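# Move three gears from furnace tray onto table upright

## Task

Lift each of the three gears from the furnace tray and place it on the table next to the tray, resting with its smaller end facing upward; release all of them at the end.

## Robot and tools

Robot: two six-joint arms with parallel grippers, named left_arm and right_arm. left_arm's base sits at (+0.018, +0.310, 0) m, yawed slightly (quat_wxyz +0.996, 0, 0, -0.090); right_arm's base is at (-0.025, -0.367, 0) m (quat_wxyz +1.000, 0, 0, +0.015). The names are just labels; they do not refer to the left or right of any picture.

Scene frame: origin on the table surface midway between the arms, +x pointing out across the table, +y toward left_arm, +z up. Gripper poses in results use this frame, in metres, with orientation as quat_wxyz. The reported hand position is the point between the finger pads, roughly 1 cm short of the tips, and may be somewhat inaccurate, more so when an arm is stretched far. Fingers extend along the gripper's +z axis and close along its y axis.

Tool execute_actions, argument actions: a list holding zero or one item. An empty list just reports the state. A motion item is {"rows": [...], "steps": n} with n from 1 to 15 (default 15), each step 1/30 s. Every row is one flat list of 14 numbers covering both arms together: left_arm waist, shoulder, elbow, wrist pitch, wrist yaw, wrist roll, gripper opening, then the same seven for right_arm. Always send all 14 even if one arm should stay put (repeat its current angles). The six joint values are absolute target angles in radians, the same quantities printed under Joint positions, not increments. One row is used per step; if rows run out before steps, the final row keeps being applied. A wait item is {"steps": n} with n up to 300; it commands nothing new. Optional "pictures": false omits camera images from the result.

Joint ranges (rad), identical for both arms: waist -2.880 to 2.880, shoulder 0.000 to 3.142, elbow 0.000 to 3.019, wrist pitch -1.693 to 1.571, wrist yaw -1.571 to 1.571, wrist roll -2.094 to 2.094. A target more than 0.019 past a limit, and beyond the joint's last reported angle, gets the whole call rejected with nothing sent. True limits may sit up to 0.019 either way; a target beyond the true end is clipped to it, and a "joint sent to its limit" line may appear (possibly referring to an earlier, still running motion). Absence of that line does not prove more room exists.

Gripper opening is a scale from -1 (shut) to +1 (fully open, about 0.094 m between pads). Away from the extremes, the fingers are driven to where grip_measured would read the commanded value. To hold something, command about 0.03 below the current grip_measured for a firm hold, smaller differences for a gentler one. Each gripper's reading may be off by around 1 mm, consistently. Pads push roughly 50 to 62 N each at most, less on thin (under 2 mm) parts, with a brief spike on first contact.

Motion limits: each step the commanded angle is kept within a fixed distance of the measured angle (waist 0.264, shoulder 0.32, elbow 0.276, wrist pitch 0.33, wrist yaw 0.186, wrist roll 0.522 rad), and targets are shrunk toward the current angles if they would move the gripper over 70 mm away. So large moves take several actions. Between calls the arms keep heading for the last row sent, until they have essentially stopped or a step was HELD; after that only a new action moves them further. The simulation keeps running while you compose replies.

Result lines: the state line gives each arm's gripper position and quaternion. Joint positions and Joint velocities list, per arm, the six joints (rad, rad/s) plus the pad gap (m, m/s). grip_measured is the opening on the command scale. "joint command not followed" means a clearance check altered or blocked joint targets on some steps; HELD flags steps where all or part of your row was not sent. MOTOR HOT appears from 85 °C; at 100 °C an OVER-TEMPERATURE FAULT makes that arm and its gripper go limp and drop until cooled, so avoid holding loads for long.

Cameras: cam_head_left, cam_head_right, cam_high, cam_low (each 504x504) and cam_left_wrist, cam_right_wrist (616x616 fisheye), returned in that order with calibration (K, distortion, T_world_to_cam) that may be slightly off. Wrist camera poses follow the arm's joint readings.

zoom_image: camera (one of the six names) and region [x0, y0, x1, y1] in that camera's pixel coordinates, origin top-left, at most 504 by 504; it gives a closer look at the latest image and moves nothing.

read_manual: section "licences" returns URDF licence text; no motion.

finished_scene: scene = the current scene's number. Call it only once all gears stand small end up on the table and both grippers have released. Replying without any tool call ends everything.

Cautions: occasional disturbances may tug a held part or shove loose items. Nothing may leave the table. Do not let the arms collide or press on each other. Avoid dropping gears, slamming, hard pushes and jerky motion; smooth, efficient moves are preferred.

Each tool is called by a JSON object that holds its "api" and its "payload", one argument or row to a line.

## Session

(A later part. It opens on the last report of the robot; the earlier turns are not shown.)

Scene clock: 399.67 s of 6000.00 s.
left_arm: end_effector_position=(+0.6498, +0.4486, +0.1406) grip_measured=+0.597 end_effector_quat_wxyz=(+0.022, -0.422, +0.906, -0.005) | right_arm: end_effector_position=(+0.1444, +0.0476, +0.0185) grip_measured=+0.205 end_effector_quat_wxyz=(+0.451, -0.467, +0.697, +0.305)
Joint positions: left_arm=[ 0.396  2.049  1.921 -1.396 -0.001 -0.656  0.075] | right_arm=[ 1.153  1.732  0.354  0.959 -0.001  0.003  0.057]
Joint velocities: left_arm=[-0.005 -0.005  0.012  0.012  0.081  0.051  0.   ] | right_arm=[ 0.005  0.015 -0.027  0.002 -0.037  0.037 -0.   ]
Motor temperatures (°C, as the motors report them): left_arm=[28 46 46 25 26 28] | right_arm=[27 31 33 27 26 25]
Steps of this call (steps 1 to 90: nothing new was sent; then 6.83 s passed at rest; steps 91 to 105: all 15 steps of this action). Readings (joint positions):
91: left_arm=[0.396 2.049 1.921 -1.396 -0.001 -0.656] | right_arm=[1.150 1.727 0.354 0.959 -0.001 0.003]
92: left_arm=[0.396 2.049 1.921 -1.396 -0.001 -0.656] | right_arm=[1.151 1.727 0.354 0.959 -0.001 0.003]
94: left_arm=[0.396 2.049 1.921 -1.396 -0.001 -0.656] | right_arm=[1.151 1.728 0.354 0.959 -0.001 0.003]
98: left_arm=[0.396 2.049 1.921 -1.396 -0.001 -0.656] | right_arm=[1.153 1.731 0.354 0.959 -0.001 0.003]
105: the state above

{"api": "execute_actions", "payload": {
  "actions": [
    {"rows":[[0.40,2.05,1.95,-1.41,0,-0.66,0.6,1.155,1.72,0.37,0.96,0,0,0.15],[0.40,2.05,1.95,-1.41,0,-0.66,0.6,1.155,1.70,0.375,0.95,0,0,0.15],[0.40,2.05,1.95,-1.41,0,-0.66,0.6,1.155,1.67,0.38,0.93,0,0,0.15],[0.40,2.05,1.95,-1.41,0,-0.66,0.6,1.155,1.64,0.385,0.90,0,0,0.15],[0.40,2.05,1.95,-1.41,0,-0.66,0.6,1.155,1.60,0.39,0.86,0,0,0.15],[0.40,2.05,1.95,-1.41,0,-0.66,0.6,1.155,1.56,0.40,0.81,0,0,0.15],[0.40,2.05,1.95,-1.41,0,-0.66,0.6,1.155,1.52,0.41,0.74,0,0,0.15],[0.40,2.05,1.95,-1.41,0,-0.66,0.6,1.155,1.48,0.425,0.65,0,0,0.15],[0.40,2.05,1.95,-1.41,0,-0.66,0.6,1.155,1.44,0.44,0.55,0,0,0.15],[0.40,2.05,1.95,-1.41,0,-0.66,0.6,1.155,1.40,0.46,0.44,0,0,0.15],[0.40,2.05,1.95,-1.41,0,-0.66,0.6,1.155,1.36,0.48,0.33,0,0,0.15],[0.40,2.05,1.95,-1.41,0,-0.66,0.6,1.155,1.32,0.50,0.22,0,0,0.15],[0.40,2.05,1.95,-1.41,0,-0.66,0.6,1.155,1.28,0.52,0.11,0,0,0.15],[0.40,2.05,1.95,-1.41,0,-0.66,0.6,1.155,1.25,0.54,0.0,0,0,0.15],[0.40,2.05,1.95,-1.41,0,-0.66,0.6,1.155,1.23,0.56,-0.10,0,0,0.15]],"steps":15}
  ],
  "pictures": false
}}

{"api": "execute_actions", "payload": {
  "actions": [
    {"rows":[[0.40,2.05,1.95,-1.41,0,-0.66,0.6,1.155,1.23,0.58,-0.13,0,0,0.15],[0.40,2.05,1.95,-1.41,0,-0.66,0.6,1.155,1.235,0.61,-0.18,0,0,0.15],[0.40,2.05,1.95,-1.41,0,-0.66,0.6,1.155,1.245,0.65,-0.24,0,0,0.15],[0.40,2.05,1.95,-1.41,0,-0.66,0.6,1.155,1.26,0.69,-0.31,0,0,0.15],[0.40,2.05,1.95,-1.41,0,-0.66,0.6,1.155,1.275,0.73,-0.38,0,0,0.15],[0.40,2.05,1.95,-1.41,0,-0.66,0.6,1.155,1.29,0.77,-0.45,0,0,0.15],[0.40,2.05,1.95,-1.41,0,-0.66,0.6,1.155,1.31,0.81,-0.52,0,0,0.15],[0.40,2.05,1.95,-1.41,0,-0.66,0.6,1.155,1.33,0.85,-0.59,0,0,0.15],[0.40,2.05,1.95,-1.41,0,-0.66,0.6,1.155,1.35,0.89,-0.66,0,0,0.15],[0.40,2.05,1.95,-1.41,0,-0.66,0.6,1.155,1.37,0.93,-0.73,0,0,0.15],[0.40,2.05,1.95,-1.41,0,-0.66,0.6,1.155,1.39,0.96,-0.80,0,0,0.15],[0.40,2.05,1.95,-1.41,0,-0.66,0.6,1.155,1.415,0.99,-0.87,0,0,0.15],[0.40,2.05,1.95,-1.41,0,-0.66,0.6,1.155,1.44,1.02,-0.94,0,0,0.15],[0.40,2.05,1.95,-1.41,0,-0.66,0.6,1.155,1.465,1.04,-1.0,0,0,0.15],[0.40,2.05,1.95,-1.41,0,-0.66,0.6,1.155,1.49,1.06,-1.06,0,0,0.15]],"steps":15}
  ],
  "pictures": false
}}

{"api": "execute_actions", "payload": {
  "actions": [
    {"rows":[[0.40,2.05,1.95,-1.41,0,-0.66,0.6,1.155,1.52,1.09,-1.11,0,0,0.15],[0.40,2.05,1.95,-1.41,0,-0.66,0.6,1.155,1.55,1.12,-1.16,0,0,0.15],[0.40,2.05,1.95,-1.41,0,-0.66,0.6,1.155,1.58,1.15,-1.21,0,0,0.15],[0.40,2.05,1.95,-1.41,0,-0.66,0.6,1.155,1.61,1.18,-1.26,0,0,0.15],[0.40,2.05,1.95,-1.41,0,-0.66,0.6,1.155,1.645,1.21,-1.31,0,0,0.15],[0.40,2.05,1.95,-1.41,0,-0.66,0.6,1.155,1.68,1.24,-1.36,0,0,0.15],[0.40,2.05,1.95,-1.41,0,-0.66,0.6,1.155,1.715,1.27,-1.41,0,0,0.15],[0.40,2.05,1.95,-1.41,0,-0.66,0.6,1.155,1.75,1.30,-1.46,0,0,0.15],[0.40,2.05,1.95,-1.41,0,-0.66,0.6,1.155,1.785,1.33,-1.51,0,0,0.15],[0.40,2.05,1.95,-1.41,0,-0.66,0.6,1.155,1.82,1.36,-1.55,0,0,0.15],[0.40,2.05,1.95,-1.41,0,-0.66,0.6,1.155,1.855,1.39,-1.59,0,0,0.15],[0.40,2.05,1.95,-1.41,0,-0.66,0.6,1.155,1.885,1.42,-1.625,0,0,0.15],[0.40,2.05,1.95,-1.41,0,-0.66,0.6,1.155,1.91,1.44,-1.65,0,0,0.15],[0.40,2.05,1.95,-1.41,0,-0.66,0.6,1.155,1.93,1.455,-1.67,0,0,0.15],[0.40,2.05,1.95,-1.41,0,-0.66,0.6,1.155,1.945,1.465,-1.68,0,0,0.15]],"steps":15}
  ],
  "pictures": false
}}

{"api": "execute_actions", "payload": {
  "actions": [
    {"steps":20}
  ]
}}

Scene clock: 426.43 s of 6000.00 s.
left_arm: end_effector_position=(+0.6498, +0.4486, +0.1406) grip_measured=+0.597 end_effector_quat_wxyz=(+0.022, -0.422, +0.906, -0.005) | right_arm: end_effector_position=(+0.1380, +0.0320, +0.0729) grip_measured=+0.205 end_effector_quat_wxyz=(+0.344, -0.506, +0.756, +0.233)
Joint positions: left_arm=[ 0.396  2.049  1.921 -1.396 -0.001 -0.656  0.075] | right_arm=[ 1.153  1.296  0.476  0.105 -0.001  0.003  0.057]
Joint velocities: left_arm=[ 0.005 -0.015  0.007  0.002 -0.066 -0.007 -0.   ] | right_arm=[-0.005 -1.099  0.623 -3.06   0.066 -0.066  0.001]
Motor temperatures (°C, as the motors report them): left_arm=[28 47 46 25 26 28] | right_arm=[27 31 33 26 26 25]
Steps of this call (steps 1 to 15: the robot went on to your last target; steps 16 to 90: nothing new was sent; then 23.27 s passed at rest; steps 91 to 105: all 15 steps of this action). Readings (joint positions):
91: left_arm=[0.396 2.049 1.921 -1.396 -0.001 -0.656] | right_arm=[1.153 1.732 0.354 0.959 -0.001 0.003]
92: left_arm=[0.396 2.049 1.921 -1.396 -0.001 -0.656] | right_arm=[1.153 1.730 0.354 0.958 -0.001 0.003]
94: left_arm=[0.396 2.049 1.921 -1.396 -0.001 -0.656] | right_arm=[1.153 1.716 0.354 0.935 -0.001 0.003]
98: left_arm=[0.396 2.049 1.921 -1.396 -0.001 -0.656] | right_arm=[1.153 1.606 0.359 0.771 -0.001 0.003]
105: the state above

Scene clock: 426.93 s of 6000.00 s.
left_arm: end_effector_position=(+0.6498, +0.4486, +0.1406) grip_measured=+0.597 end_effector_quat_wxyz=(+0.022, -0.422, +0.906, -0.005) | right_arm: end_effector_position=(+0.1363, +0.0276, +0.1001) grip_measured=+0.205 end_effector_quat_wxyz=(+0.074, -0.554, +0.828, +0.050)
Joint positions: left_arm=[ 0.396  2.049  1.921 -1.396 -0.001 -0.656  0.075] | right_arm=[ 1.153  1.445  0.976 -0.923 -0.001  0.003  0.057]
Joint velocities: left_arm=[-0.005  0.005 -0.007  0.002  0.007  0.051 -0.   ] | right_arm=[-0.005  0.64   0.774 -1.863  0.066 -0.007  0.001]
Motor temperatures (°C, as the motors report them): left_arm=[28 47 46 25 26 28] | right_arm=[27 31 33 26 26 25]
Steps of this call (steps 1 to 15: all 15 steps of this action). Readings (joint positions):
1: left_arm=[0.396 2.049 1.921 -1.396 -0.001 -0.656] | right_arm=[1.153 1.263 0.496 0.016 -0.001 0.003]
2: left_arm=[0.396 2.049 1.921 -1.396 -0.001 -0.656] | right_arm=[1.153 1.240 0.514 -0.055 -0.001 0.003]
4: left_arm=[0.396 2.049 1.921 -1.396 -0.001 -0.656] | right_arm=[1.153 1.225 0.562 -0.182 -0.001 0.003]
8: left_arm=[0.396 2.049 1.921 -1.396 -0.001 -0.656] | right_arm=[1.153 1.284 0.710 -0.455 -0.001 0.003]
15: the state above

Scene clock: 427.43 s of 6000.00 s.
left_arm: end_effector_position=(+0.6498, +0.4486, +0.1406) grip_measured=+0.597 end_effector_quat_wxyz=(+0.022, -0.422, +0.906, -0.005) | right_arm: end_effector_position=(+0.1312, +0.0153, +0.0644) grip_measured=+0.205 end_effector_quat_wxyz=(-0.234, -0.534, +0.797, -0.157)
Joint positions: left_arm=[ 0.396  2.049  1.921 -1.396 -0.001 -0.656  0.075] | right_arm=[ 1.153  1.921  1.394 -1.616 -0.001  0.003  0.057]
Joint velocities: left_arm=[-0.024 -0.005 -0.017 -0.007 -0.11  -0.007 -0.   ] | right_arm=[-0.015  0.757  0.545 -0.579  0.022  0.081  0.001]
Motor temperatures (°C, as the motors report them): left_arm=[28 47 46 25 26 28] | right_arm=[27 31 33 26 26 25]
Steps of this call (steps 1 to 15: all 15 steps of this action). Readings (joint positions):
1: left_arm=[0.396 2.049 1.921 -1.396 -0.001 -0.656] | right_arm=[1.153 1.466 1.001 -0.983 -0.001 0.003]
2: left_arm=[0.396 2.049 1.921 -1.396 -0.001 -0.656] | right_arm=[1.153 1.490 1.024 -1.041 -0.001 0.003]
4: left_arm=[0.396 2.049 1.921 -1.396 -0.001 -0.656] | right_arm=[1.153 1.544 1.073 -1.150 -0.001 0.003]
8: left_arm=[0.396 2.049 1.921 -1.396 -0.001 -0.656] | right_arm=[1.153 1.681 1.190 -1.352 -0.001 0.003]
15: the state above

Scene clock: 428.10 s of 6000.00 s.
left_arm: end_effector_position=(+0.6498, +0.4486, +0.1406) grip_measured=+0.597 end_effector_quat_wxyz=(+0.022, -0.422, +0.906, -0.005) | right_arm: end_effector_position=(+0.1303, +0.0131, +0.0537) grip_measured=+0.205 end_effector_quat_wxyz=(-0.261, -0.528, +0.789, -0.176)
Joint positions: left_arm=[ 0.396  2.049  1.921 -1.396 -0.001 -0.656  0.075] | right_arm=[ 1.153  1.974  1.418 -1.656 -0.001  0.003  0.057]
Joint velocities: left_arm=[-0.015  0.005  0.002 -0.012  0.022  0.037  0.   ] | right_arm=[-0.005  0.005 -0.012  0.007 -0.007 -0.037 -0.   ]
Motor temperatures (°C, as the motors report them): left_arm=[28 47 46 25 26 28] | right_arm=[27 31 34 26 26 25]
Steps of this call (steps 1 to 20: the robot went on to your last target). Readings (joint positions):
1: left_arm=[0.396 2.049 1.921 -1.396 -0.001 -0.656] | right_arm=[1.153 1.942 1.409 -1.630 -0.001 0.003]
2: left_arm=[0.396 2.049 1.921 -1.396 -0.001 -0.656] | right_arm=[1.153 1.958 1.416 -1.637 -0.001 0.003]
4: left_arm=[0.396 2.049 1.921 -1.396 -0.001 -0.656] | right_arm=[1.153 1.973 1.417 -1.644 -0.001 0.003]
8: left_arm=[0.396 2.049 1.921 -1.396 -0.001 -0.656] | right_arm=[1.153 1.975 1.418 -1.654 -0.001 0.003]
20: the state above
camera_calibration (this result's frames):
cam_left_wrist: T_world_to_cam=[[0.754848, -0.655653, 0.0179844, -0.198662], [-0.546274, -0.613272, 0.57051, 0.553866], [-0.363028, -0.440473, -0.821093, 0.669407], [0, 0, 0, 1]] pos_world=[0.695536, 0.504273, 0.237232]
cam_right_wrist: T_world_to_cam=[[0.926446, -0.376419, 0.00230518, -0.1215], [-0.112973, -0.272197, 0.955587, -0.0278034], [-0.359074, -0.88556, -0.294701, 0.196307], [0, 0, 0, 1]] pos_world=[0.179911, 0.120539, 0.0847007]

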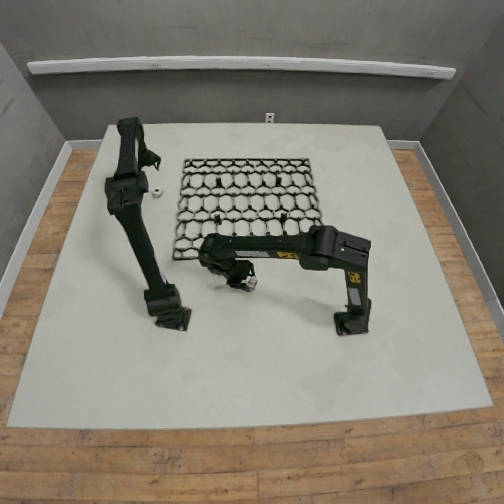

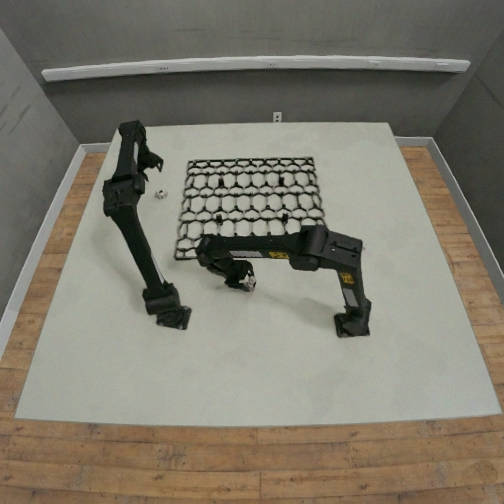

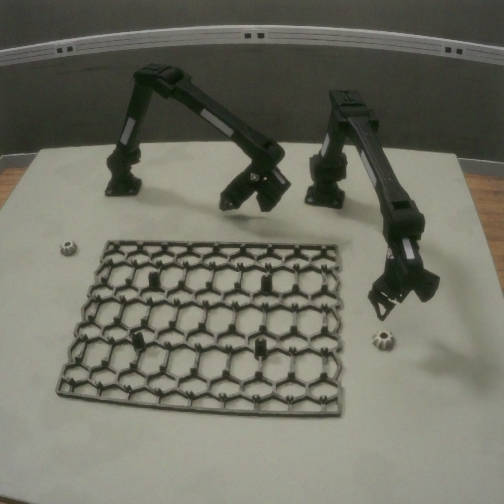

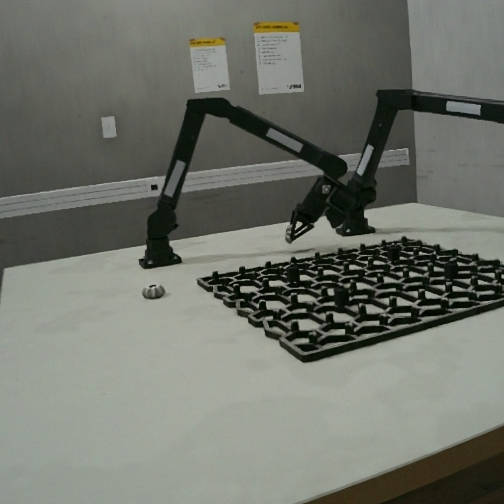

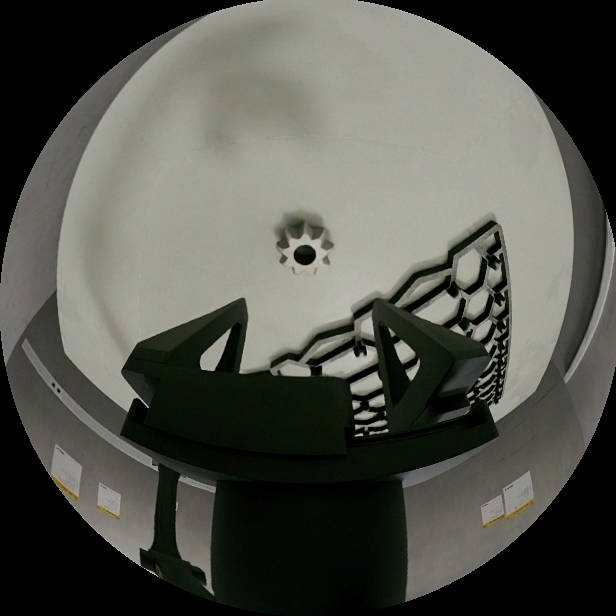

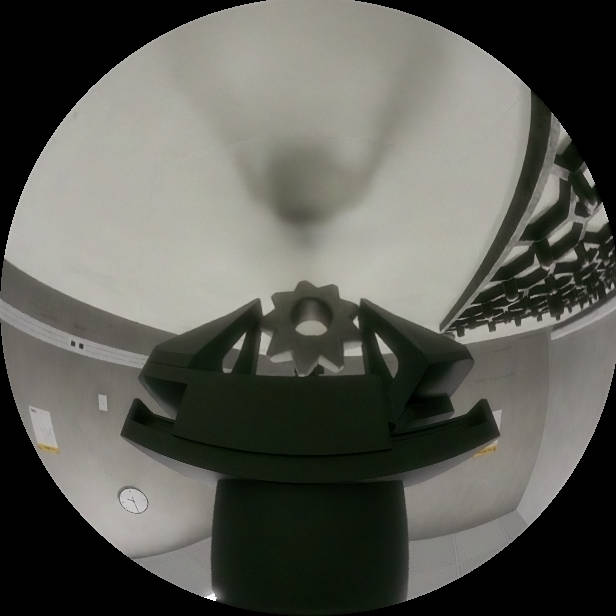

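{"api": "execute_actions", "payload": {
  "actions": [
    {"rows":[[0.40,2.05,1.95,-1.41,0,-0.66,0.6,1.155,1.965,1.44,-1.68,0,0,0.15],[0.40,2.05,1.95,-1.41,0,-0.66,0.6,1.155,1.97,1.44,-1.68,0,0,0.15],[0.40,2.05,1.95,-1.41,0,-0.66,0.6,1.155,1.975,1.44,-1.68,0,0,0.15],[0.40,2.05,1.95,-1.41,0,-0.66,0.6,1.155,1.98,1.44,-1.68,0,0,0.15],[0.40,2.05,1.95,-1.41,0,-0.66,0.6,1.155,1.985,1.44,-1.68,0,0,0.15],[0.40,2.05,1.95,-1.41,0,-0.66,0.6,1.155,1.99,1.44,-1.68,0,0,0.15],[0.40,2.05,1.95,-1.41,0,-0.66,0.6,1.155,1.995,1.44,-1.68,0,0,0.16],[0.40,2.05,1.95,-1.41,0,-0.66,0.6,1.155,2.0,1.44,-1.68,0,0,0.16],[0.40,2.05,1.95,-1.41,0,-0.66,0.6,1.155,2.005,1.44,-1.68,0,0,0.17],[0.40,2.05,1.95,-1.41,0,-0.66,0.6,1.155,2.01,1.44,-1.68,0,0,0.17],[0.40,2.05,1.95,-1.41,0,-0.66,0.6,1.155,2.015,1.44,-1.68,0,0,0.175],[0.40,2.05,1.95,-1.41,0,-0.66,0.6,1.155,2.02,1.44,-1.68,0,0,0.175],[0.40,2.05,1.95,-1.41,0,-0.66,0.6,1.155,2.025,1.44,-1.68,0,0,0.175]],"steps":15}
  ],
  "pictures": false
}}

{"api": "execute_actions", "payload": {
  "actions": [
    {"steps":12}
  ]
}}

Scene clock: 439.30 s of 6000.00 s.
left_arm: end_effector_position=(+0.6498, +0.4486, +0.1406) grip_measured=+0.597 end_effector_quat_wxyz=(+0.022, -0.422, +0.906, -0.005) | right_arm: end_effector_position=(+0.1288, +0.0094, +0.0364) grip_measured=+0.205 end_effector_quat_wxyz=(-0.279, -0.524, +0.783, -0.188)
Joint positions: left_arm=[ 0.396  2.049  1.921 -1.396 -0.001 -0.656  0.075] | right_arm=[ 1.153  2.019  1.418 -1.656 -0.001  0.003  0.057]
Joint velocities: left_arm=[-0.005 -0.015  0.007  0.012 -0.051  0.007 -0.001] | right_arm=[-0.015  0.181 -0.002  0.007  0.051  0.051  0.   ]
Motor temperatures (°C, as the motors report them): left_arm=[28 47 46 25 26 28] | right_arm=[27 32 36 26 26 25]
Steps of this call (steps 1 to 15: the robot went on to your last target; steps 16 to 90: nothing new was sent; then 7.70 s passed at rest; steps 91 to 105: all 15 steps of this action). Readings (joint positions):
91: left_arm=[0.396 2.049 1.921 -1.396 -0.001 -0.656] | right_arm=[1.153 1.974 1.418 -1.656 -0.001 0.003]
92: left_arm=[0.396 2.049 1.921 -1.396 -0.001 -0.656] | right_arm=[1.153 1.974 1.418 -1.656 -0.001 0.003]
94: left_arm=[0.396 2.049 1.921 -1.396 -0.001 -0.656] | right_arm=[1.153 1.974 1.418 -1.656 -0.001 0.003]
98: left_arm=[0.396 2.049 1.921 -1.396 -0.001 -0.656] | right_arm=[1.153 1.980 1.418 -1.656 -0.001 0.003]
105: the state above

Scene clock: 439.70 s of 6000.00 s.
left_arm: end_effector_position=(+0.6498, +0.4486, +0.1406) grip_measured=+0.597 end_effector_quat_wxyz=(+0.022, -0.422, +0.906, -0.005) | right_arm: end_effector_position=(+0.1283, +0.0081, +0.0307) grip_measured=+0.205 end_effector_quat_wxyz=(-0.285, -0.522, +0.780, -0.192)
Joint positions: left_arm=[ 0.396  2.049  1.921 -1.396 -0.001 -0.656  0.075] | right_arm=[ 1.153  2.034  1.418 -1.656 -0.001  0.003  0.057]
Joint velocities: left_arm=[ 0.005 -0.005  0.002  0.002 -0.022  0.022 -0.   ] | right_arm=[-0.015 -0.005  0.002 -0.002 -0.037 -0.095 -0.001]
Motor temperatures (°C, as the motors report them): left_arm=[28 47 46 25 26 28] | right_arm=[27 32 36 26 26 25]
Steps of this call (steps 1 to 12: the robot went on to your last target). Readings (joint positions):
1: left_arm=[0.396 2.049 1.921 -1.396 -0.001 -0.656] | right_arm=[1.153 2.024 1.418 -1.656 -0.001 0.003]
2: left_arm=[0.396 2.049 1.921 -1.396 -0.001 -0.656] | right_arm=[1.153 2.029 1.418 -1.656 -0.001 0.003]
4: left_arm=[0.396 2.049 1.921 -1.396 -0.001 -0.656] | right_arm=[1.153 2.033 1.418 -1.656 -0.001 0.003]
8: left_arm=[0.396 2.049 1.921 -1.396 -0.001 -0.656] | right_arm=[1.153 2.034 1.418 -1.656 -0.001 0.003]
12: the state above
camera_calibration (this result's frames):
cam_left_wrist: T_world_to_cam=[[0.754848, -0.655653, 0.0179844, -0.198662], [-0.546274, -0.613272, 0.57051, 0.553866], [-0.363028, -0.440473, -0.821093, 0.669407], [0, 0, 0, 1]] pos_world=[0.695536, 0.504273, 0.237232]
cam_right_wrist: T_world_to_cam=[[0.926498, -0.376292, 0.00222475, -0.121445], [-0.0908964, -0.218058, 0.971694, -0.0112], [-0.365156, -0.900475, -0.236234, 0.183439], [0, 0, 0, 1]] pos_world=[0.178485, 0.117041, 0.0544877]

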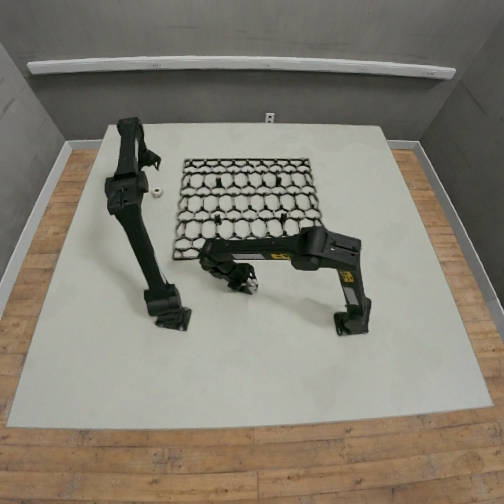

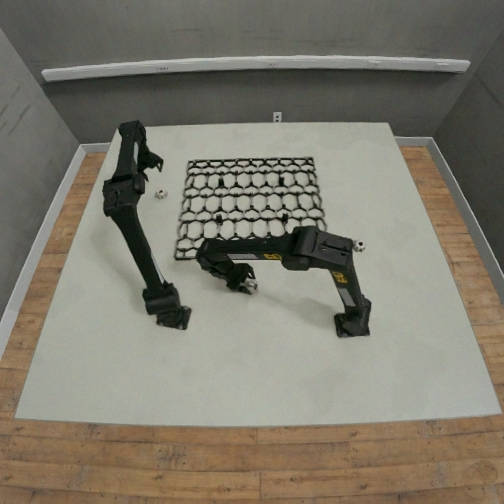

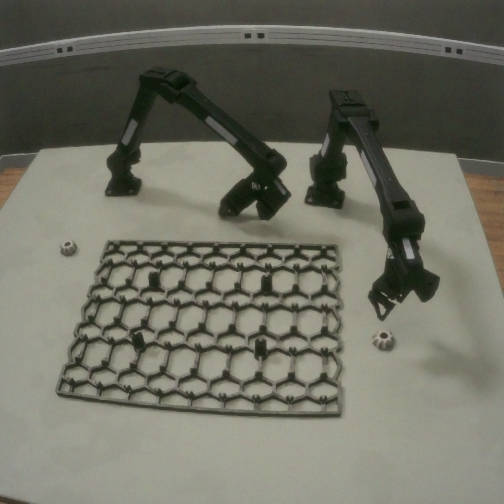

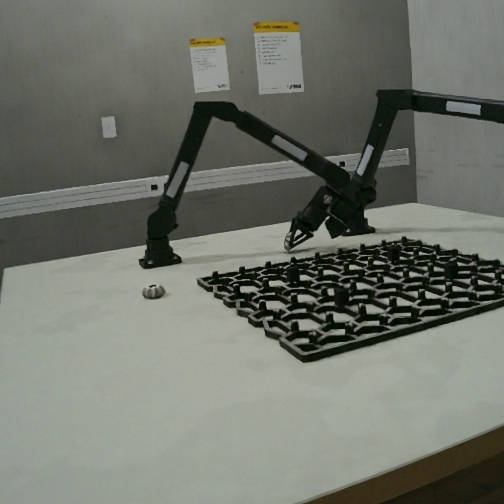

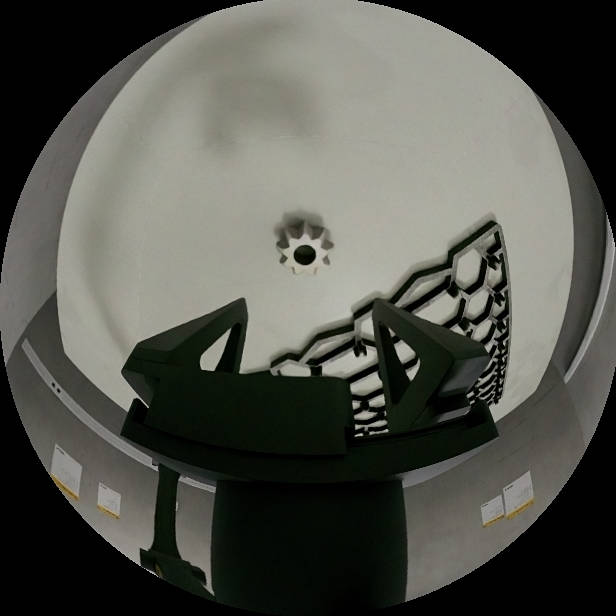

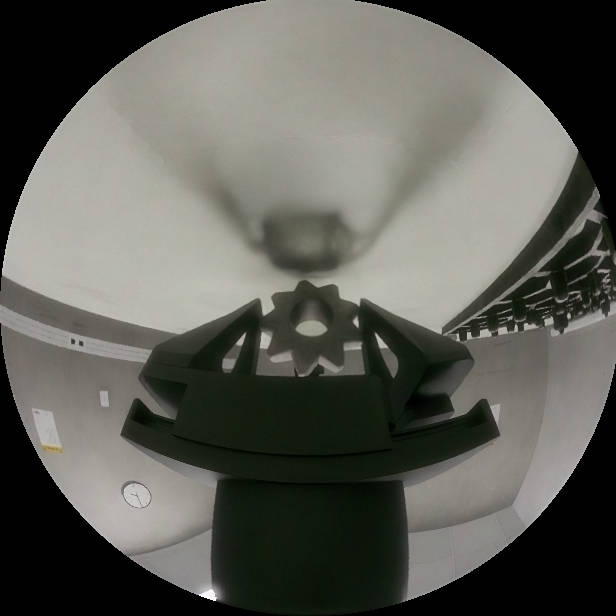

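Nearly touching. Shoulder a bit more, then wrist sweep.

{"api": "execute_actions", "payload": {
  "actions": [
    {"rows":[[0.40,2.05,1.95,-1.41,0,-0.66,0.6,1.155,2.035,1.44,-1.67,0,0,0.18],[0.40,2.05,1.95,-1.41,0,-0.66,0.6,1.155,2.04,1.44,-1.67,0,0,0.185],[0.40,2.05,1.95,-1.41,0,-0.66,0.6,1.155,2.045,1.44,-1.67,0,0,0.185],[0.40,2.05,1.95,-1.41,0,-0.66,0.6,1.155,2.045,1.44,-1.67,0,0,0.185],[0.40,2.05,1.95,-1.41,0,-0.66,0.6,1.155,2.045,1.44,-1.66,0,0,0.185],[0.40,2.05,1.95,-1.41,0,-0.66,0.6,1.155,2.045,1.44,-1.652,0,0,0.185],[0.40,2.05,1.95,-1.41,0,-0.66,0.6,1.155,2.045,1.44,-1.644,0,0,0.185],[0.40,2.05,1.95,-1.41,0,-0.66,0.6,1.155,2.045,1.44,-1.636,0,0,0.185],[0.40,2.05,1.95,-1.41,0,-0.66,0.6,1.155,2.045,1.44,-1.628,0,0,0.185],[0.40,2.05,1.95,-1.41,0,-0.66,0.6,1.155,2.045,1.44,-1.62,0,0,0.185],[0.40,2.05,1.95,-1.41,0,-0.66,0.6,1.155,2.045,1.44,-1.612,0,0,0.185],[0.40,2.05,1.95,-1.41,0,-0.66,0.6,1.155,2.045,1.44,-1.604,0,0,0.185],[0.40,2.05,1.95,-1.41,0,-0.66,0.6,1.155,2.045,1.44,-1.596,0,0,0.185],[0.40,2.05,1.95,-1.41,0,-0.66,0.6,1.155,2.045,1.44,-1.588,0,0,0.185],[0.40,2.05,1.95,-1.41,0,-0.66,0.6,1.155,2.045,1.44,-1.58,0,0,0.185]],"steps":15}
  ],
  "pictures": false
}}

{"api": "execute_actions", "payload": {
  "actions": [
    {"steps":12}
  ]
}}

Scene clock: 455.27 s of 6000.00 s.
left_arm: end_effector_position=(+0.6498, +0.4486, +0.1406) grip_measured=+0.597 end_effector_quat_wxyz=(+0.022, -0.422, +0.906, -0.005) | right_arm: end_effector_position=(+0.1301, +0.0125, +0.0243) grip_measured=+0.205 end_effector_quat_wxyz=(-0.276, -0.525, +0.784, -0.186)
Joint positions: left_arm=[ 0.396  2.049  1.921 -1.396 -0.001 -0.656  0.075] | right_arm=[ 1.153  2.039  1.418 -1.628 -0.001  0.003  0.057]
Joint velocities: left_arm=[-0.015 -0.015 -0.002 -0.002  0.007 -0.007 -0.002] | right_arm=[-0.005 -0.034  0.002  0.095  0.051 -0.051  0.   ]
Motor temperatures (°C, as the motors report them): left_arm=[28 47 46 25 26 28] | right_arm=[27 33 36 26 26 25]
Steps of this call (steps 1 to 30: the robot went on to your last target; steps 31 to 90: nothing new was sent; then 12.07 s passed at rest; steps 91 to 105: all 15 steps of this action). Readings (joint positions):
91: left_arm=[0.396 2.049 1.921 -1.396 -0.001 -0.656] | right_arm=[1.153 2.034 1.418 -1.656 -0.001 0.003]
92: left_arm=[0.396 2.049 1.921 -1.396 -0.001 -0.656] | right_arm=[1.153 2.034 1.418 -1.656 -0.001 0.003]
94: left_arm=[0.396 2.049 1.921 -1.396 -0.001 -0.656] | right_arm=[1.153 2.035 1.418 -1.656 -0.001 0.003]
98: left_arm=[0.396 2.049 1.921 -1.396 -0.001 -0.656] | right_arm=[1.153 2.039 1.418 -1.647 -0.001 0.003]
105: the state above

Scene clock: 455.67 s of 6000.00 s.
left_arm: end_effector_position=(+0.6498, +0.4486, +0.1406) grip_measured=+0.597 end_effector_quat_wxyz=(+0.022, -0.422, +0.906, -0.005) | right_arm: end_effector_position=(+0.1312, +0.0152, +0.0243) grip_measured=+0.205 end_effector_quat_wxyz=(-0.269, -0.526, +0.786, -0.181)
Joint positions: left_arm=[ 0.396  2.049  1.921 -1.396 -0.001 -0.656  0.075] | right_arm=[ 1.153  2.034  1.418 -1.616 -0.001  0.003  0.057]
Joint velocities: left_arm=[-0.005  0.005 -0.012  0.007  0.007  0.051 -0.   ] | right_arm=[-0.015 -0.015 -0.002 -0.017  0.022  0.022 -0.   ]
Motor temperatures (°C, as the motors report them): left_arm=[28 47 46 25 26 28] | right_arm=[27 33 36 26 26 25]
Steps of this call (steps 1 to 12: the robot went on to your last target). Readings (joint positions):
1: left_arm=[0.396 2.049 1.921 -1.396 -0.001 -0.656] | right_arm=[1.153 2.038 1.418 -1.625 -0.001 0.003]
2: left_arm=[0.396 2.049 1.921 -1.396 -0.001 -0.656] | right_arm=[1.153 2.037 1.418 -1.622 -0.001 0.003]
4: left_arm=[0.396 2.049 1.921 -1.396 -0.001 -0.656] | right_arm=[1.153 2.035 1.418 -1.618 -0.001 0.003]
8: left_arm=[0.396 2.049 1.921 -1.396 -0.001 -0.656] | right_arm=[1.153 2.034 1.418 -1.616 -0.001 0.003]
12: the state above
camera_calibration (this result's frames):
cam_left_wrist: T_world_to_cam=[[0.754848, -0.655653, 0.0179844, -0.198662], [-0.546274, -0.613272, 0.57051, 0.553866], [-0.363028, -0.440473, -0.821093, 0.669407], [0, 0, 0, 1]] pos_world=[0.695536, 0.504273, 0.237232]
cam_right_wrist: T_world_to_cam=[[0.926464, -0.376376, 0.0022788, -0.121437], [-0.105517, -0.253913, 0.961454, -0.000441107], [-0.361289, -0.890994, -0.274955, 0.189675], [0, 0, 0, 1]] pos_world=[0.180989, 0.123181, 0.0528531]

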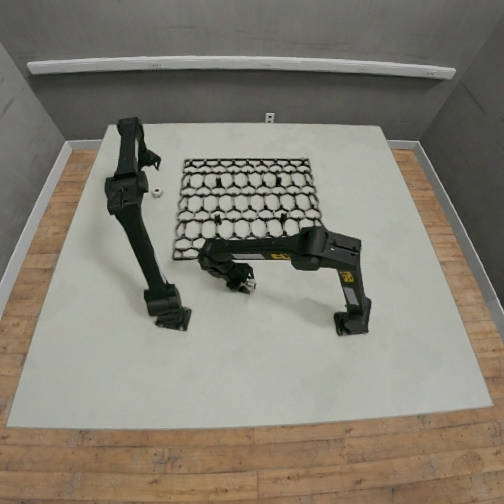

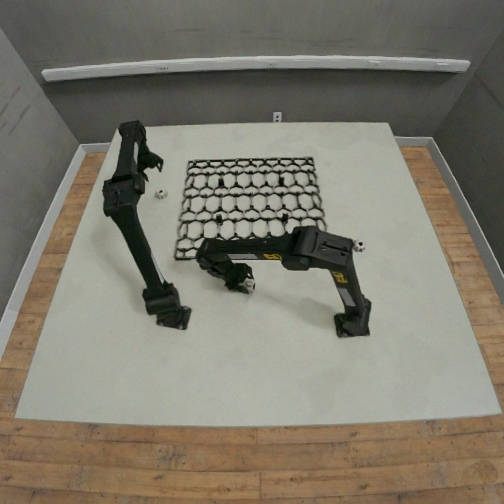

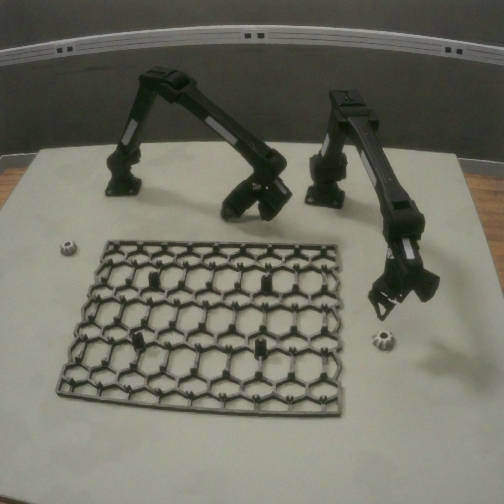

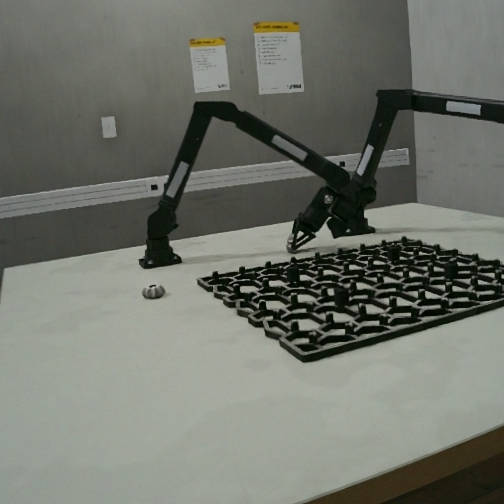

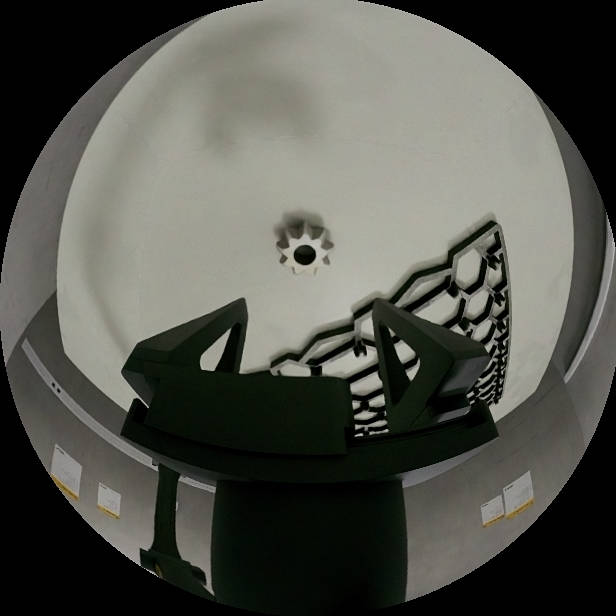

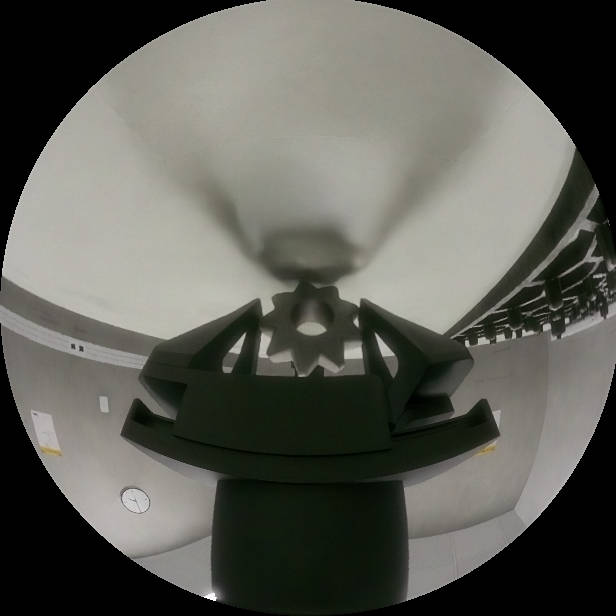

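Slight rotation in the right direction. Lighter grip and continue.

{"api": "execute_actions", "payload": {
  "actions": [
    {"rows":[[0.40,2.05,1.95,-1.41,0,-0.66,0.6,1.155,2.045,1.44,-1.585,0,0,0.192],[0.40,2.05,1.95,-1.41,0,-0.66,0.6,1.155,2.045,1.44,-1.58,0,0,0.195],[0.40,2.05,1.95,-1.41,0,-0.66,0.6,1.155,2.045,1.44,-1.574,0,0,0.195],[0.40,2.05,1.95,-1.41,0,-0.66,0.6,1.155,2.045,1.44,-1.568,0,0,0.195],[0.40,2.05,1.95,-1.41,0,-0.66,0.6,1.155,2.045,1.44,-1.562,0,0,0.195],[0.40,2.05,1.95,-1.41,0,-0.66,0.6,1.155,2.045,1.44,-1.556,0,0,0.195],[0.40,2.05,1.95,-1.41,0,-0.66,0.6,1.155,2.045,1.44,-1.55,0,0,0.195],[0.40,2.05,1.95,-1.41,0,-0.66,0.6,1.155,2.045,1.44,-1.544,0,0,0.195],[0.40,2.05,1.95,-1.41,0,-0.66,0.6,1.155,2.045,1.44,-1.538,0,0,0.195],[0.40,2.05,1.95,-1.41,0,-0.66,0.6,1.155,2.045,1.44,-1.532,0,0,0.195],[0.40,2.05,1.95,-1.41,0,-0.66,0.6,1.155,2.045,1.44,-1.526,0,0,0.195],[0.40,2.05,1.95,-1.41,0,-0.66,0.6,1.155,2.045,1.44,-1.52,0,0,0.195]],"steps":15}
  ]
}}

Scene clock: 466.60 s of 6000.00 s.
left_arm: end_effector_position=(+0.6498, +0.4486, +0.1406) grip_measured=+0.597 end_effector_quat_wxyz=(+0.022, -0.422, +0.906, -0.005) | right_arm: end_effector_position=(+0.1376, +0.0314, +0.0114) grip_measured=+0.205 end_effector_quat_wxyz=(-0.236, -0.533, +0.797, -0.158)
Joint positions: left_arm=[ 0.396  2.049  1.921 -1.396 -0.001 -0.656  0.075] | right_arm=[ 1.153  2.035  1.418 -1.529 -0.002  0.003  0.057]
Joint velocities: left_arm=[-0.005 -0.015  0.007  0.002 -0.037  0.007 -0.001] | right_arm=[ 0.005 -0.005 -0.017  0.007  0.095  0.037 -0.001]
Motor temperatures (°C, as the motors report them): left_arm=[28 47 47 25 26 28] | right_arm=[27 33 36 26 26 25]
Steps of this call (steps 1 to 30: the robot went on to your last target; steps 31 to 90: nothing new was sent; then 7.43 s passed at rest; steps 91 to 105: all 15 steps of this action). Readings (joint positions):
91: left_arm=[0.396 2.049 1.921 -1.396 -0.001 -0.656] | right_arm=[1.153 2.034 1.418 -1.616 -0.001 0.003]
92: left_arm=[0.396 2.049 1.921 -1.396 -0.001 -0.656] | right_arm=[1.153 2.034 1.418 -1.616 -0.001 0.003]
94: left_arm=[0.396 2.049 1.921 -1.396 -0.001 -0.656] | right_arm=[1.153 2.034 1.418 -1.614 -0.001 0.003]
98: left_arm=[0.396 2.049 1.921 -1.396 -0.001 -0.656] | right_arm=[1.153 2.030 1.418 -1.593 -0.001 0.003]
105: the state above
camera_calibration (this result's frames):
cam_left_wrist: T_world_to_cam=[[0.754848, -0.655653, 0.0179844, -0.198662], [-0.546274, -0.613272, 0.57051, 0.553866], [-0.363028, -0.440473, -0.821093, 0.669407], [0, 0, 0, 1]] pos_world=[0.695536, 0.504273, 0.237232]
cam_right_wrist: T_world_to_cam=[[0.926156, -0.377139, 0.00142214, -0.121158], [-0.135765, -0.329881, 0.934209, 0.0236014], [-0.351857, -0.865416, -0.356723, 0.201652], [0, 0, 0, 1]] pos_world=[0.186368, 0.136605, 0.0500575]

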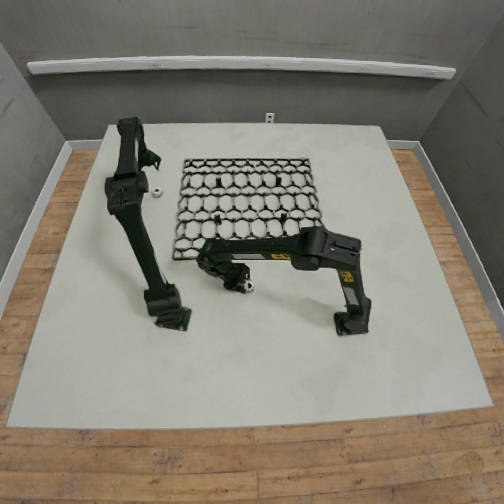

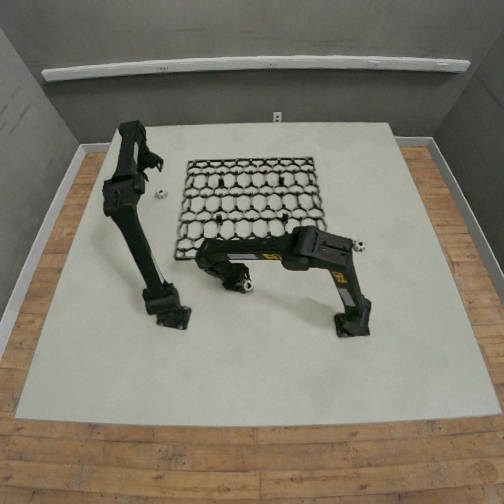

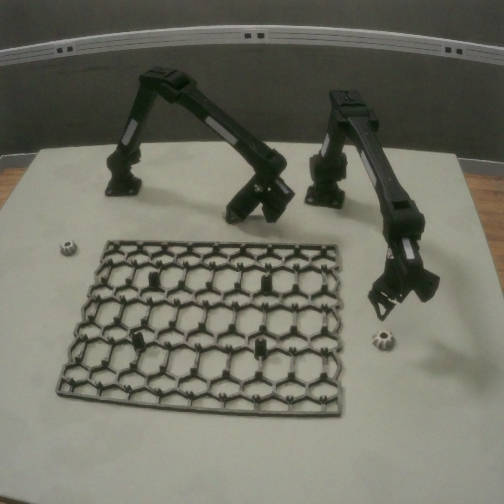

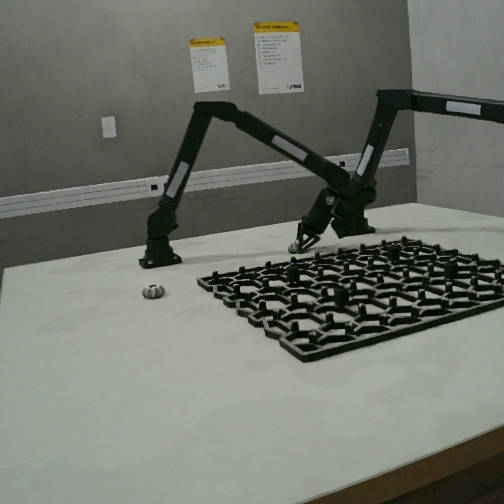

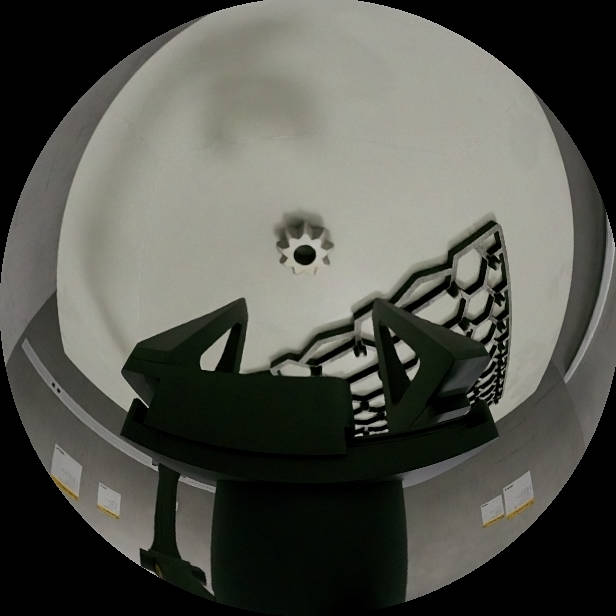

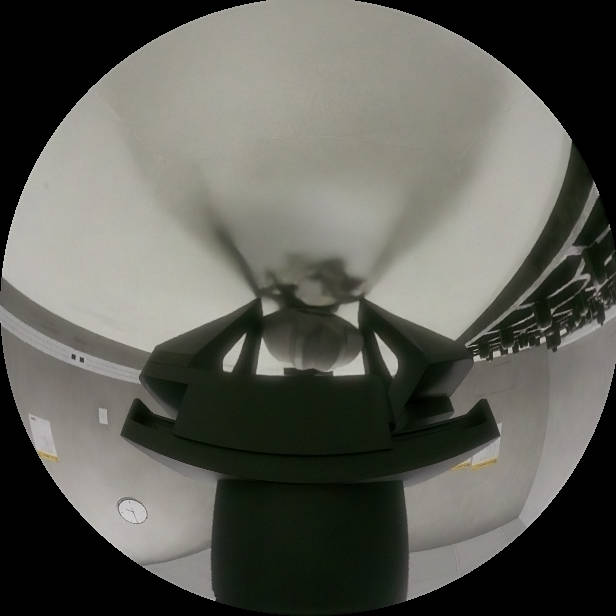

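It rolled over; tips are at the table. Release slowly.

{"api": "execute_actions", "payload": {
  "actions": [
    {"rows":[[0.40,2.05,1.95,-1.41,0,-0.66,0.6,1.155,2.035,1.44,-1.53,0,0,0.199],[0.40,2.05,1.95,-1.41,0,-0.66,0.6,1.155,2.035,1.44,-1.53,0,0,0.202],[0.40,2.05,1.95,-1.41,0,-0.66,0.6,1.155,2.035,1.44,-1.53,0,0,0.204],[0.40,2.05,1.95,-1.41,0,-0.66,0.6,1.155,2.035,1.44,-1.53,0,0,0.206],[0.40,2.05,1.95,-1.41,0,-0.66,0.6,1.155,2.035,1.44,-1.53,0,0,0.209],[0.40,2.05,1.95,-1.41,0,-0.66,0.6,1.155,2.035,1.44,-1.53,0,0,0.213],[0.40,2.05,1.95,-1.41,0,-0.66,0.6,1.155,2.035,1.44,-1.53,0,0,0.22],[0.40,2.05,1.95,-1.41,0,-0.66,0.6,1.155,2.035,1.44,-1.53,0,0,0.23],[0.40,2.05,1.95,-1.41,0,-0.66,0.6,1.155,2.035,1.44,-1.53,0,0,0.26],[0.40,2.05,1.95,-1.41,0,-0.66,0.6,1.155,2.035,1.44,-1.53,0,0,0.32],[0.40,2.05,1.95,-1.41,0,-0.66,0.6,1.155,2.035,1.44,-1.53,0,0,0.4],[0.40,2.05,1.95,-1.41,0,-0.66,0.6,1.155,2.035,1.44,-1.53,0,0,0.5],[0.40,2.05,1.95,-1.41,0,-0.66,0.6,1.155,2.035,1.44,-1.53,0,0,0.6]],"steps":15}
  ],
  "pictures": false
}}

{"api": "execute_actions", "payload": {
  "actions": [
    {"rows":[[0.40,2.05,1.95,-1.41,0,-0.66,0.6,1.155,2.015,1.44,-1.53,0,0,0.6],[0.40,2.05,1.95,-1.41,0,-0.66,0.6,1.155,2.0,1.44,-1.53,0,0,0.6],[0.40,2.05,1.95,-1.41,0,-0.66,0.6,1.155,1.98,1.44,-1.53,0,0,0.6],[0.40,2.05,1.95,-1.41,0,-0.66,0.6,1.155,1.96,1.44,-1.53,0,0,0.6],[0.40,2.05,1.95,-1.41,0,-0.66,0.6,1.155,1.94,1.44,-1.53,0,0,0.6],[0.40,2.05,1.95,-1.41,0,-0.66,0.6,1.155,1.92,1.44,-1.53,0,0,0.6],[0.40,2.05,1.95,-1.41,0,-0.66,0.6,1.155,1.90,1.44,-1.53,0,0,0.6],[0.40,2.05,1.95,-1.41,0,-0.66,0.6,1.155,1.885,1.44,-1.53,0,0,0.6],[0.40,2.05,1.95,-1.41,0,-0.66,0.6,1.155,1.87,1.44,-1.53,0,0,0.6]],"steps":15}
  ]
}}

{"api": "zoom_image", "payload": {
  "camera": "cam_low",
  "region": [270, 225, 330, 265]
}}

Scene clock: 484.37 s of 6000.00 s.
left_arm: end_effector_position=(+0.6498, +0.4486, +0.1406) grip_measured=+0.597 end_effector_quat_wxyz=(+0.022, -0.422, +0.906, -0.005) | right_arm: end_effector_position=(+0.1376, +0.0314, +0.0114) grip_measured=+0.594 end_effector_quat_wxyz=(-0.236, -0.533, +0.797, -0.158)
Joint positions: left_arm=[ 0.396  2.049  1.921 -1.396 -0.001 -0.656  0.075] | right_arm=[ 1.153  2.035  1.418 -1.529 -0.002  0.003  0.075]
Joint velocities: left_arm=[ 0.015 -0.005 -0.002  0.007  0.095 -0.037  0.001] | right_arm=[-0.005 -0.005 -0.002 -0.007 -0.066 -0.11   0.007]
Motor temperatures (°C, as the motors report them): left_arm=[28 48 47 25 26 28] | right_arm=[27 34 36 26 26 25]
Steps of this call (steps 1 to 15: the robot went on to your last target; steps 16 to 90: nothing new was sent; then 14.27 s passed at rest; steps 91 to 105: all 15 steps of this action). Readings (joint positions):
91: left_arm=[0.396 2.049 1.921 -1.396 -0.001 -0.656] | right_arm=[1.153 2.035 1.418 -1.529 -0.002 0.003]
92: left_arm=[0.396 2.049 1.921 -1.396 -0.001 -0.656] | right_arm=[1.153 2.035 1.418 -1.529 -0.002 0.003]
94: left_arm=[0.396 2.049 1.921 -1.396 -0.001 -0.656] | right_arm=[1.153 2.035 1.418 -1.529 -0.002 0.003]
98: left_arm=[0.396 2.049 1.921 -1.396 -0.001 -0.656] | right_arm=[1.153 2.035 1.418 -1.529 -0.002 0.003]
105: the state above

Scene clock: 484.87 s of 6000.00 s.
left_arm: end_effector_position=(+0.6498, +0.4486, +0.1406) grip_measured=+0.597 end_effector_quat_wxyz=(+0.022, -0.422, +0.906, -0.005) | right_arm: end_effector_position=(+0.1433, +0.0455, +0.0917) grip_measured=+0.598 end_effector_quat_wxyz=(-0.158, -0.546, +0.816, -0.105)
Joint positions: left_arm=[ 0.396  2.049  1.921 -1.396 -0.001 -0.656  0.075] | right_arm=[ 1.153  1.843  1.418 -1.529 -0.002  0.003  0.075]
Joint velocities: left_arm=[-0.015  0.005  0.007  0.012 -0.066 -0.022 -0.   ] | right_arm=[-0.005 -0.171 -0.012  0.022 -0.022 -0.066 -0.001]
Motor temperatures (°C, as the motors report them): left_arm=[28 48 47 25 26 28] | right_arm=[27 34 36 26 26 25]
Steps of this call (steps 1 to 15: all 15 steps of this action). Readings (joint positions):
1: left_arm=[0.396 2.049 1.921 -1.396 -0.001 -0.656] | right_arm=[1.153 2.034 1.418 -1.529 -0.002 0.003]
2: left_arm=[0.396 2.049 1.921 -1.396 -0.001 -0.656] | right_arm=[1.153 2.032 1.418 -1.529 -0.002 0.003]
4: left_arm=[0.396 2.049 1.921 -1.396 -0.001 -0.656] | right_arm=[1.153 2.024 1.418 -1.529 -0.002 0.003]
8: left_arm=[0.396 2.049 1.921 -1.396 -0.001 -0.656] | right_arm=[1.153 1.968 1.418 -1.529 -0.002 0.003]
15: the state above
camera_calibration (this result's frames):
cam_left_wrist: T_world_to_cam=[[0.754848, -0.655653, 0.0179844, -0.198662], [-0.546274, -0.613272, 0.57051, 0.553866], [-0.363028, -0.440473, -0.821093, 0.669407], [0, 0, 0, 1]] pos_world=[0.695536, 0.504273, 0.237232]
cam_right_wrist: T_world_to_cam=[[0.926049, -0.377399, 0.00148792, -0.121258], [-0.200808, -0.48939, 0.84863, -0.0215699], [-0.319544, -0.786172, -0.528984, 0.252132], [0, 0, 0, 1]] pos_world=[0.188527, 0.1419, 0.151859]

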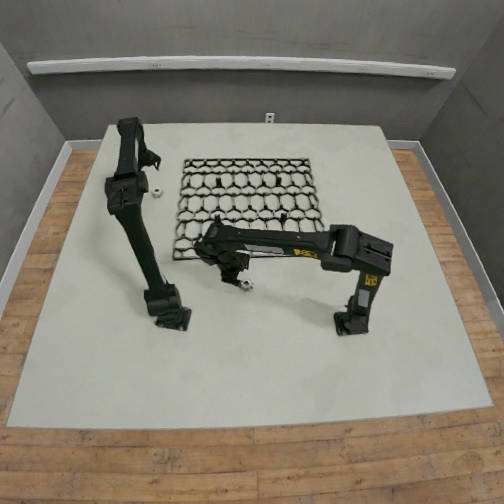

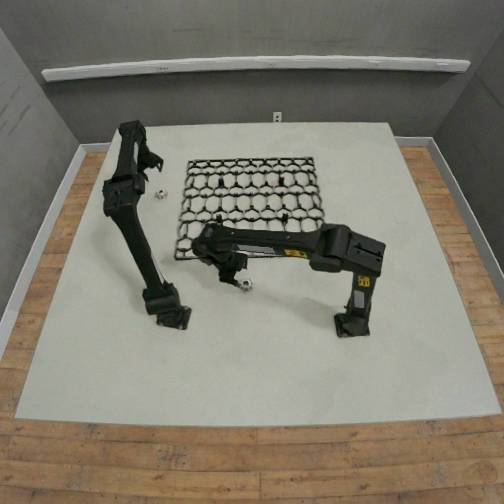

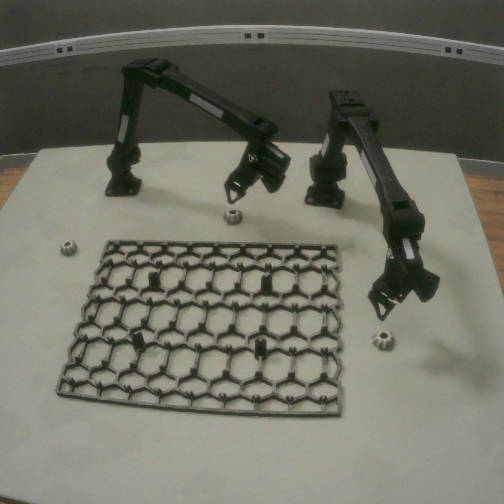

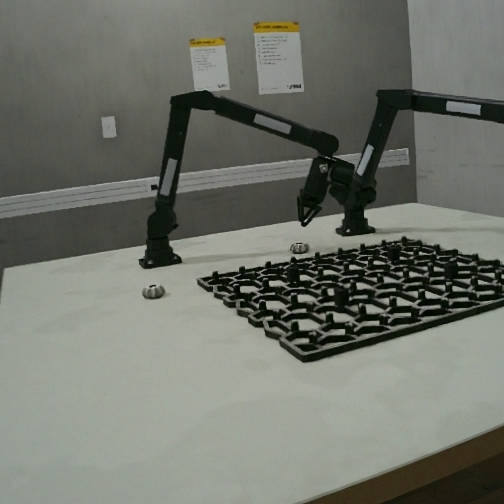

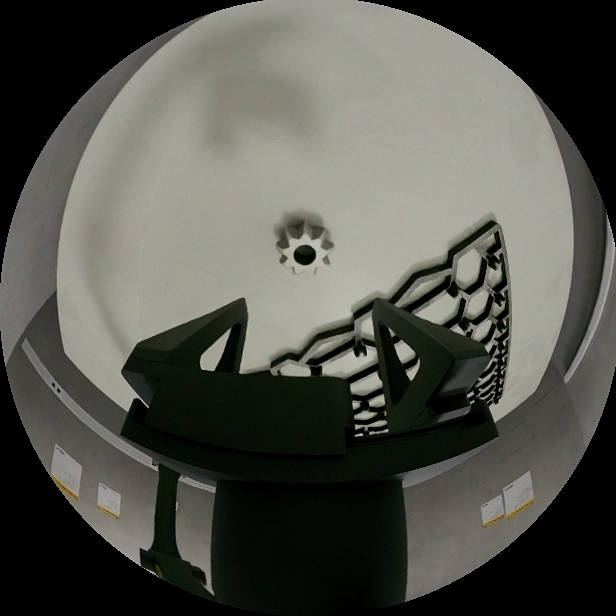

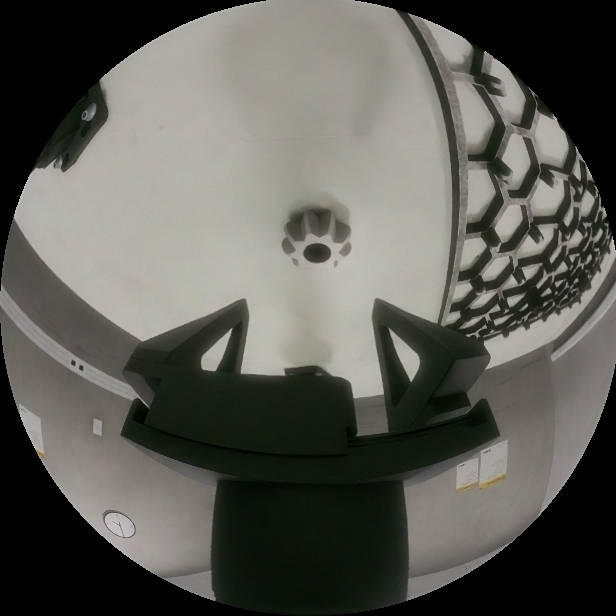

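Region (270, 225, 330, 265) of cam_low's 504x504 image, scaled by 8.400, with more detail than that image has.

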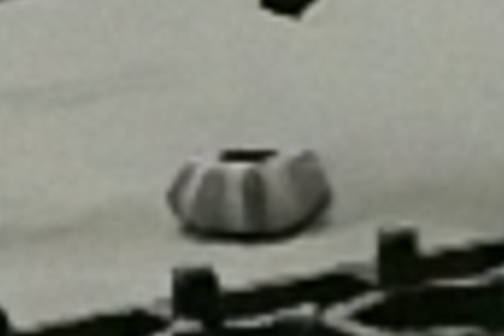

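{"api": "finished_scene", "payload": {
  "scene": 2
}}

The scene is finished: the task was done.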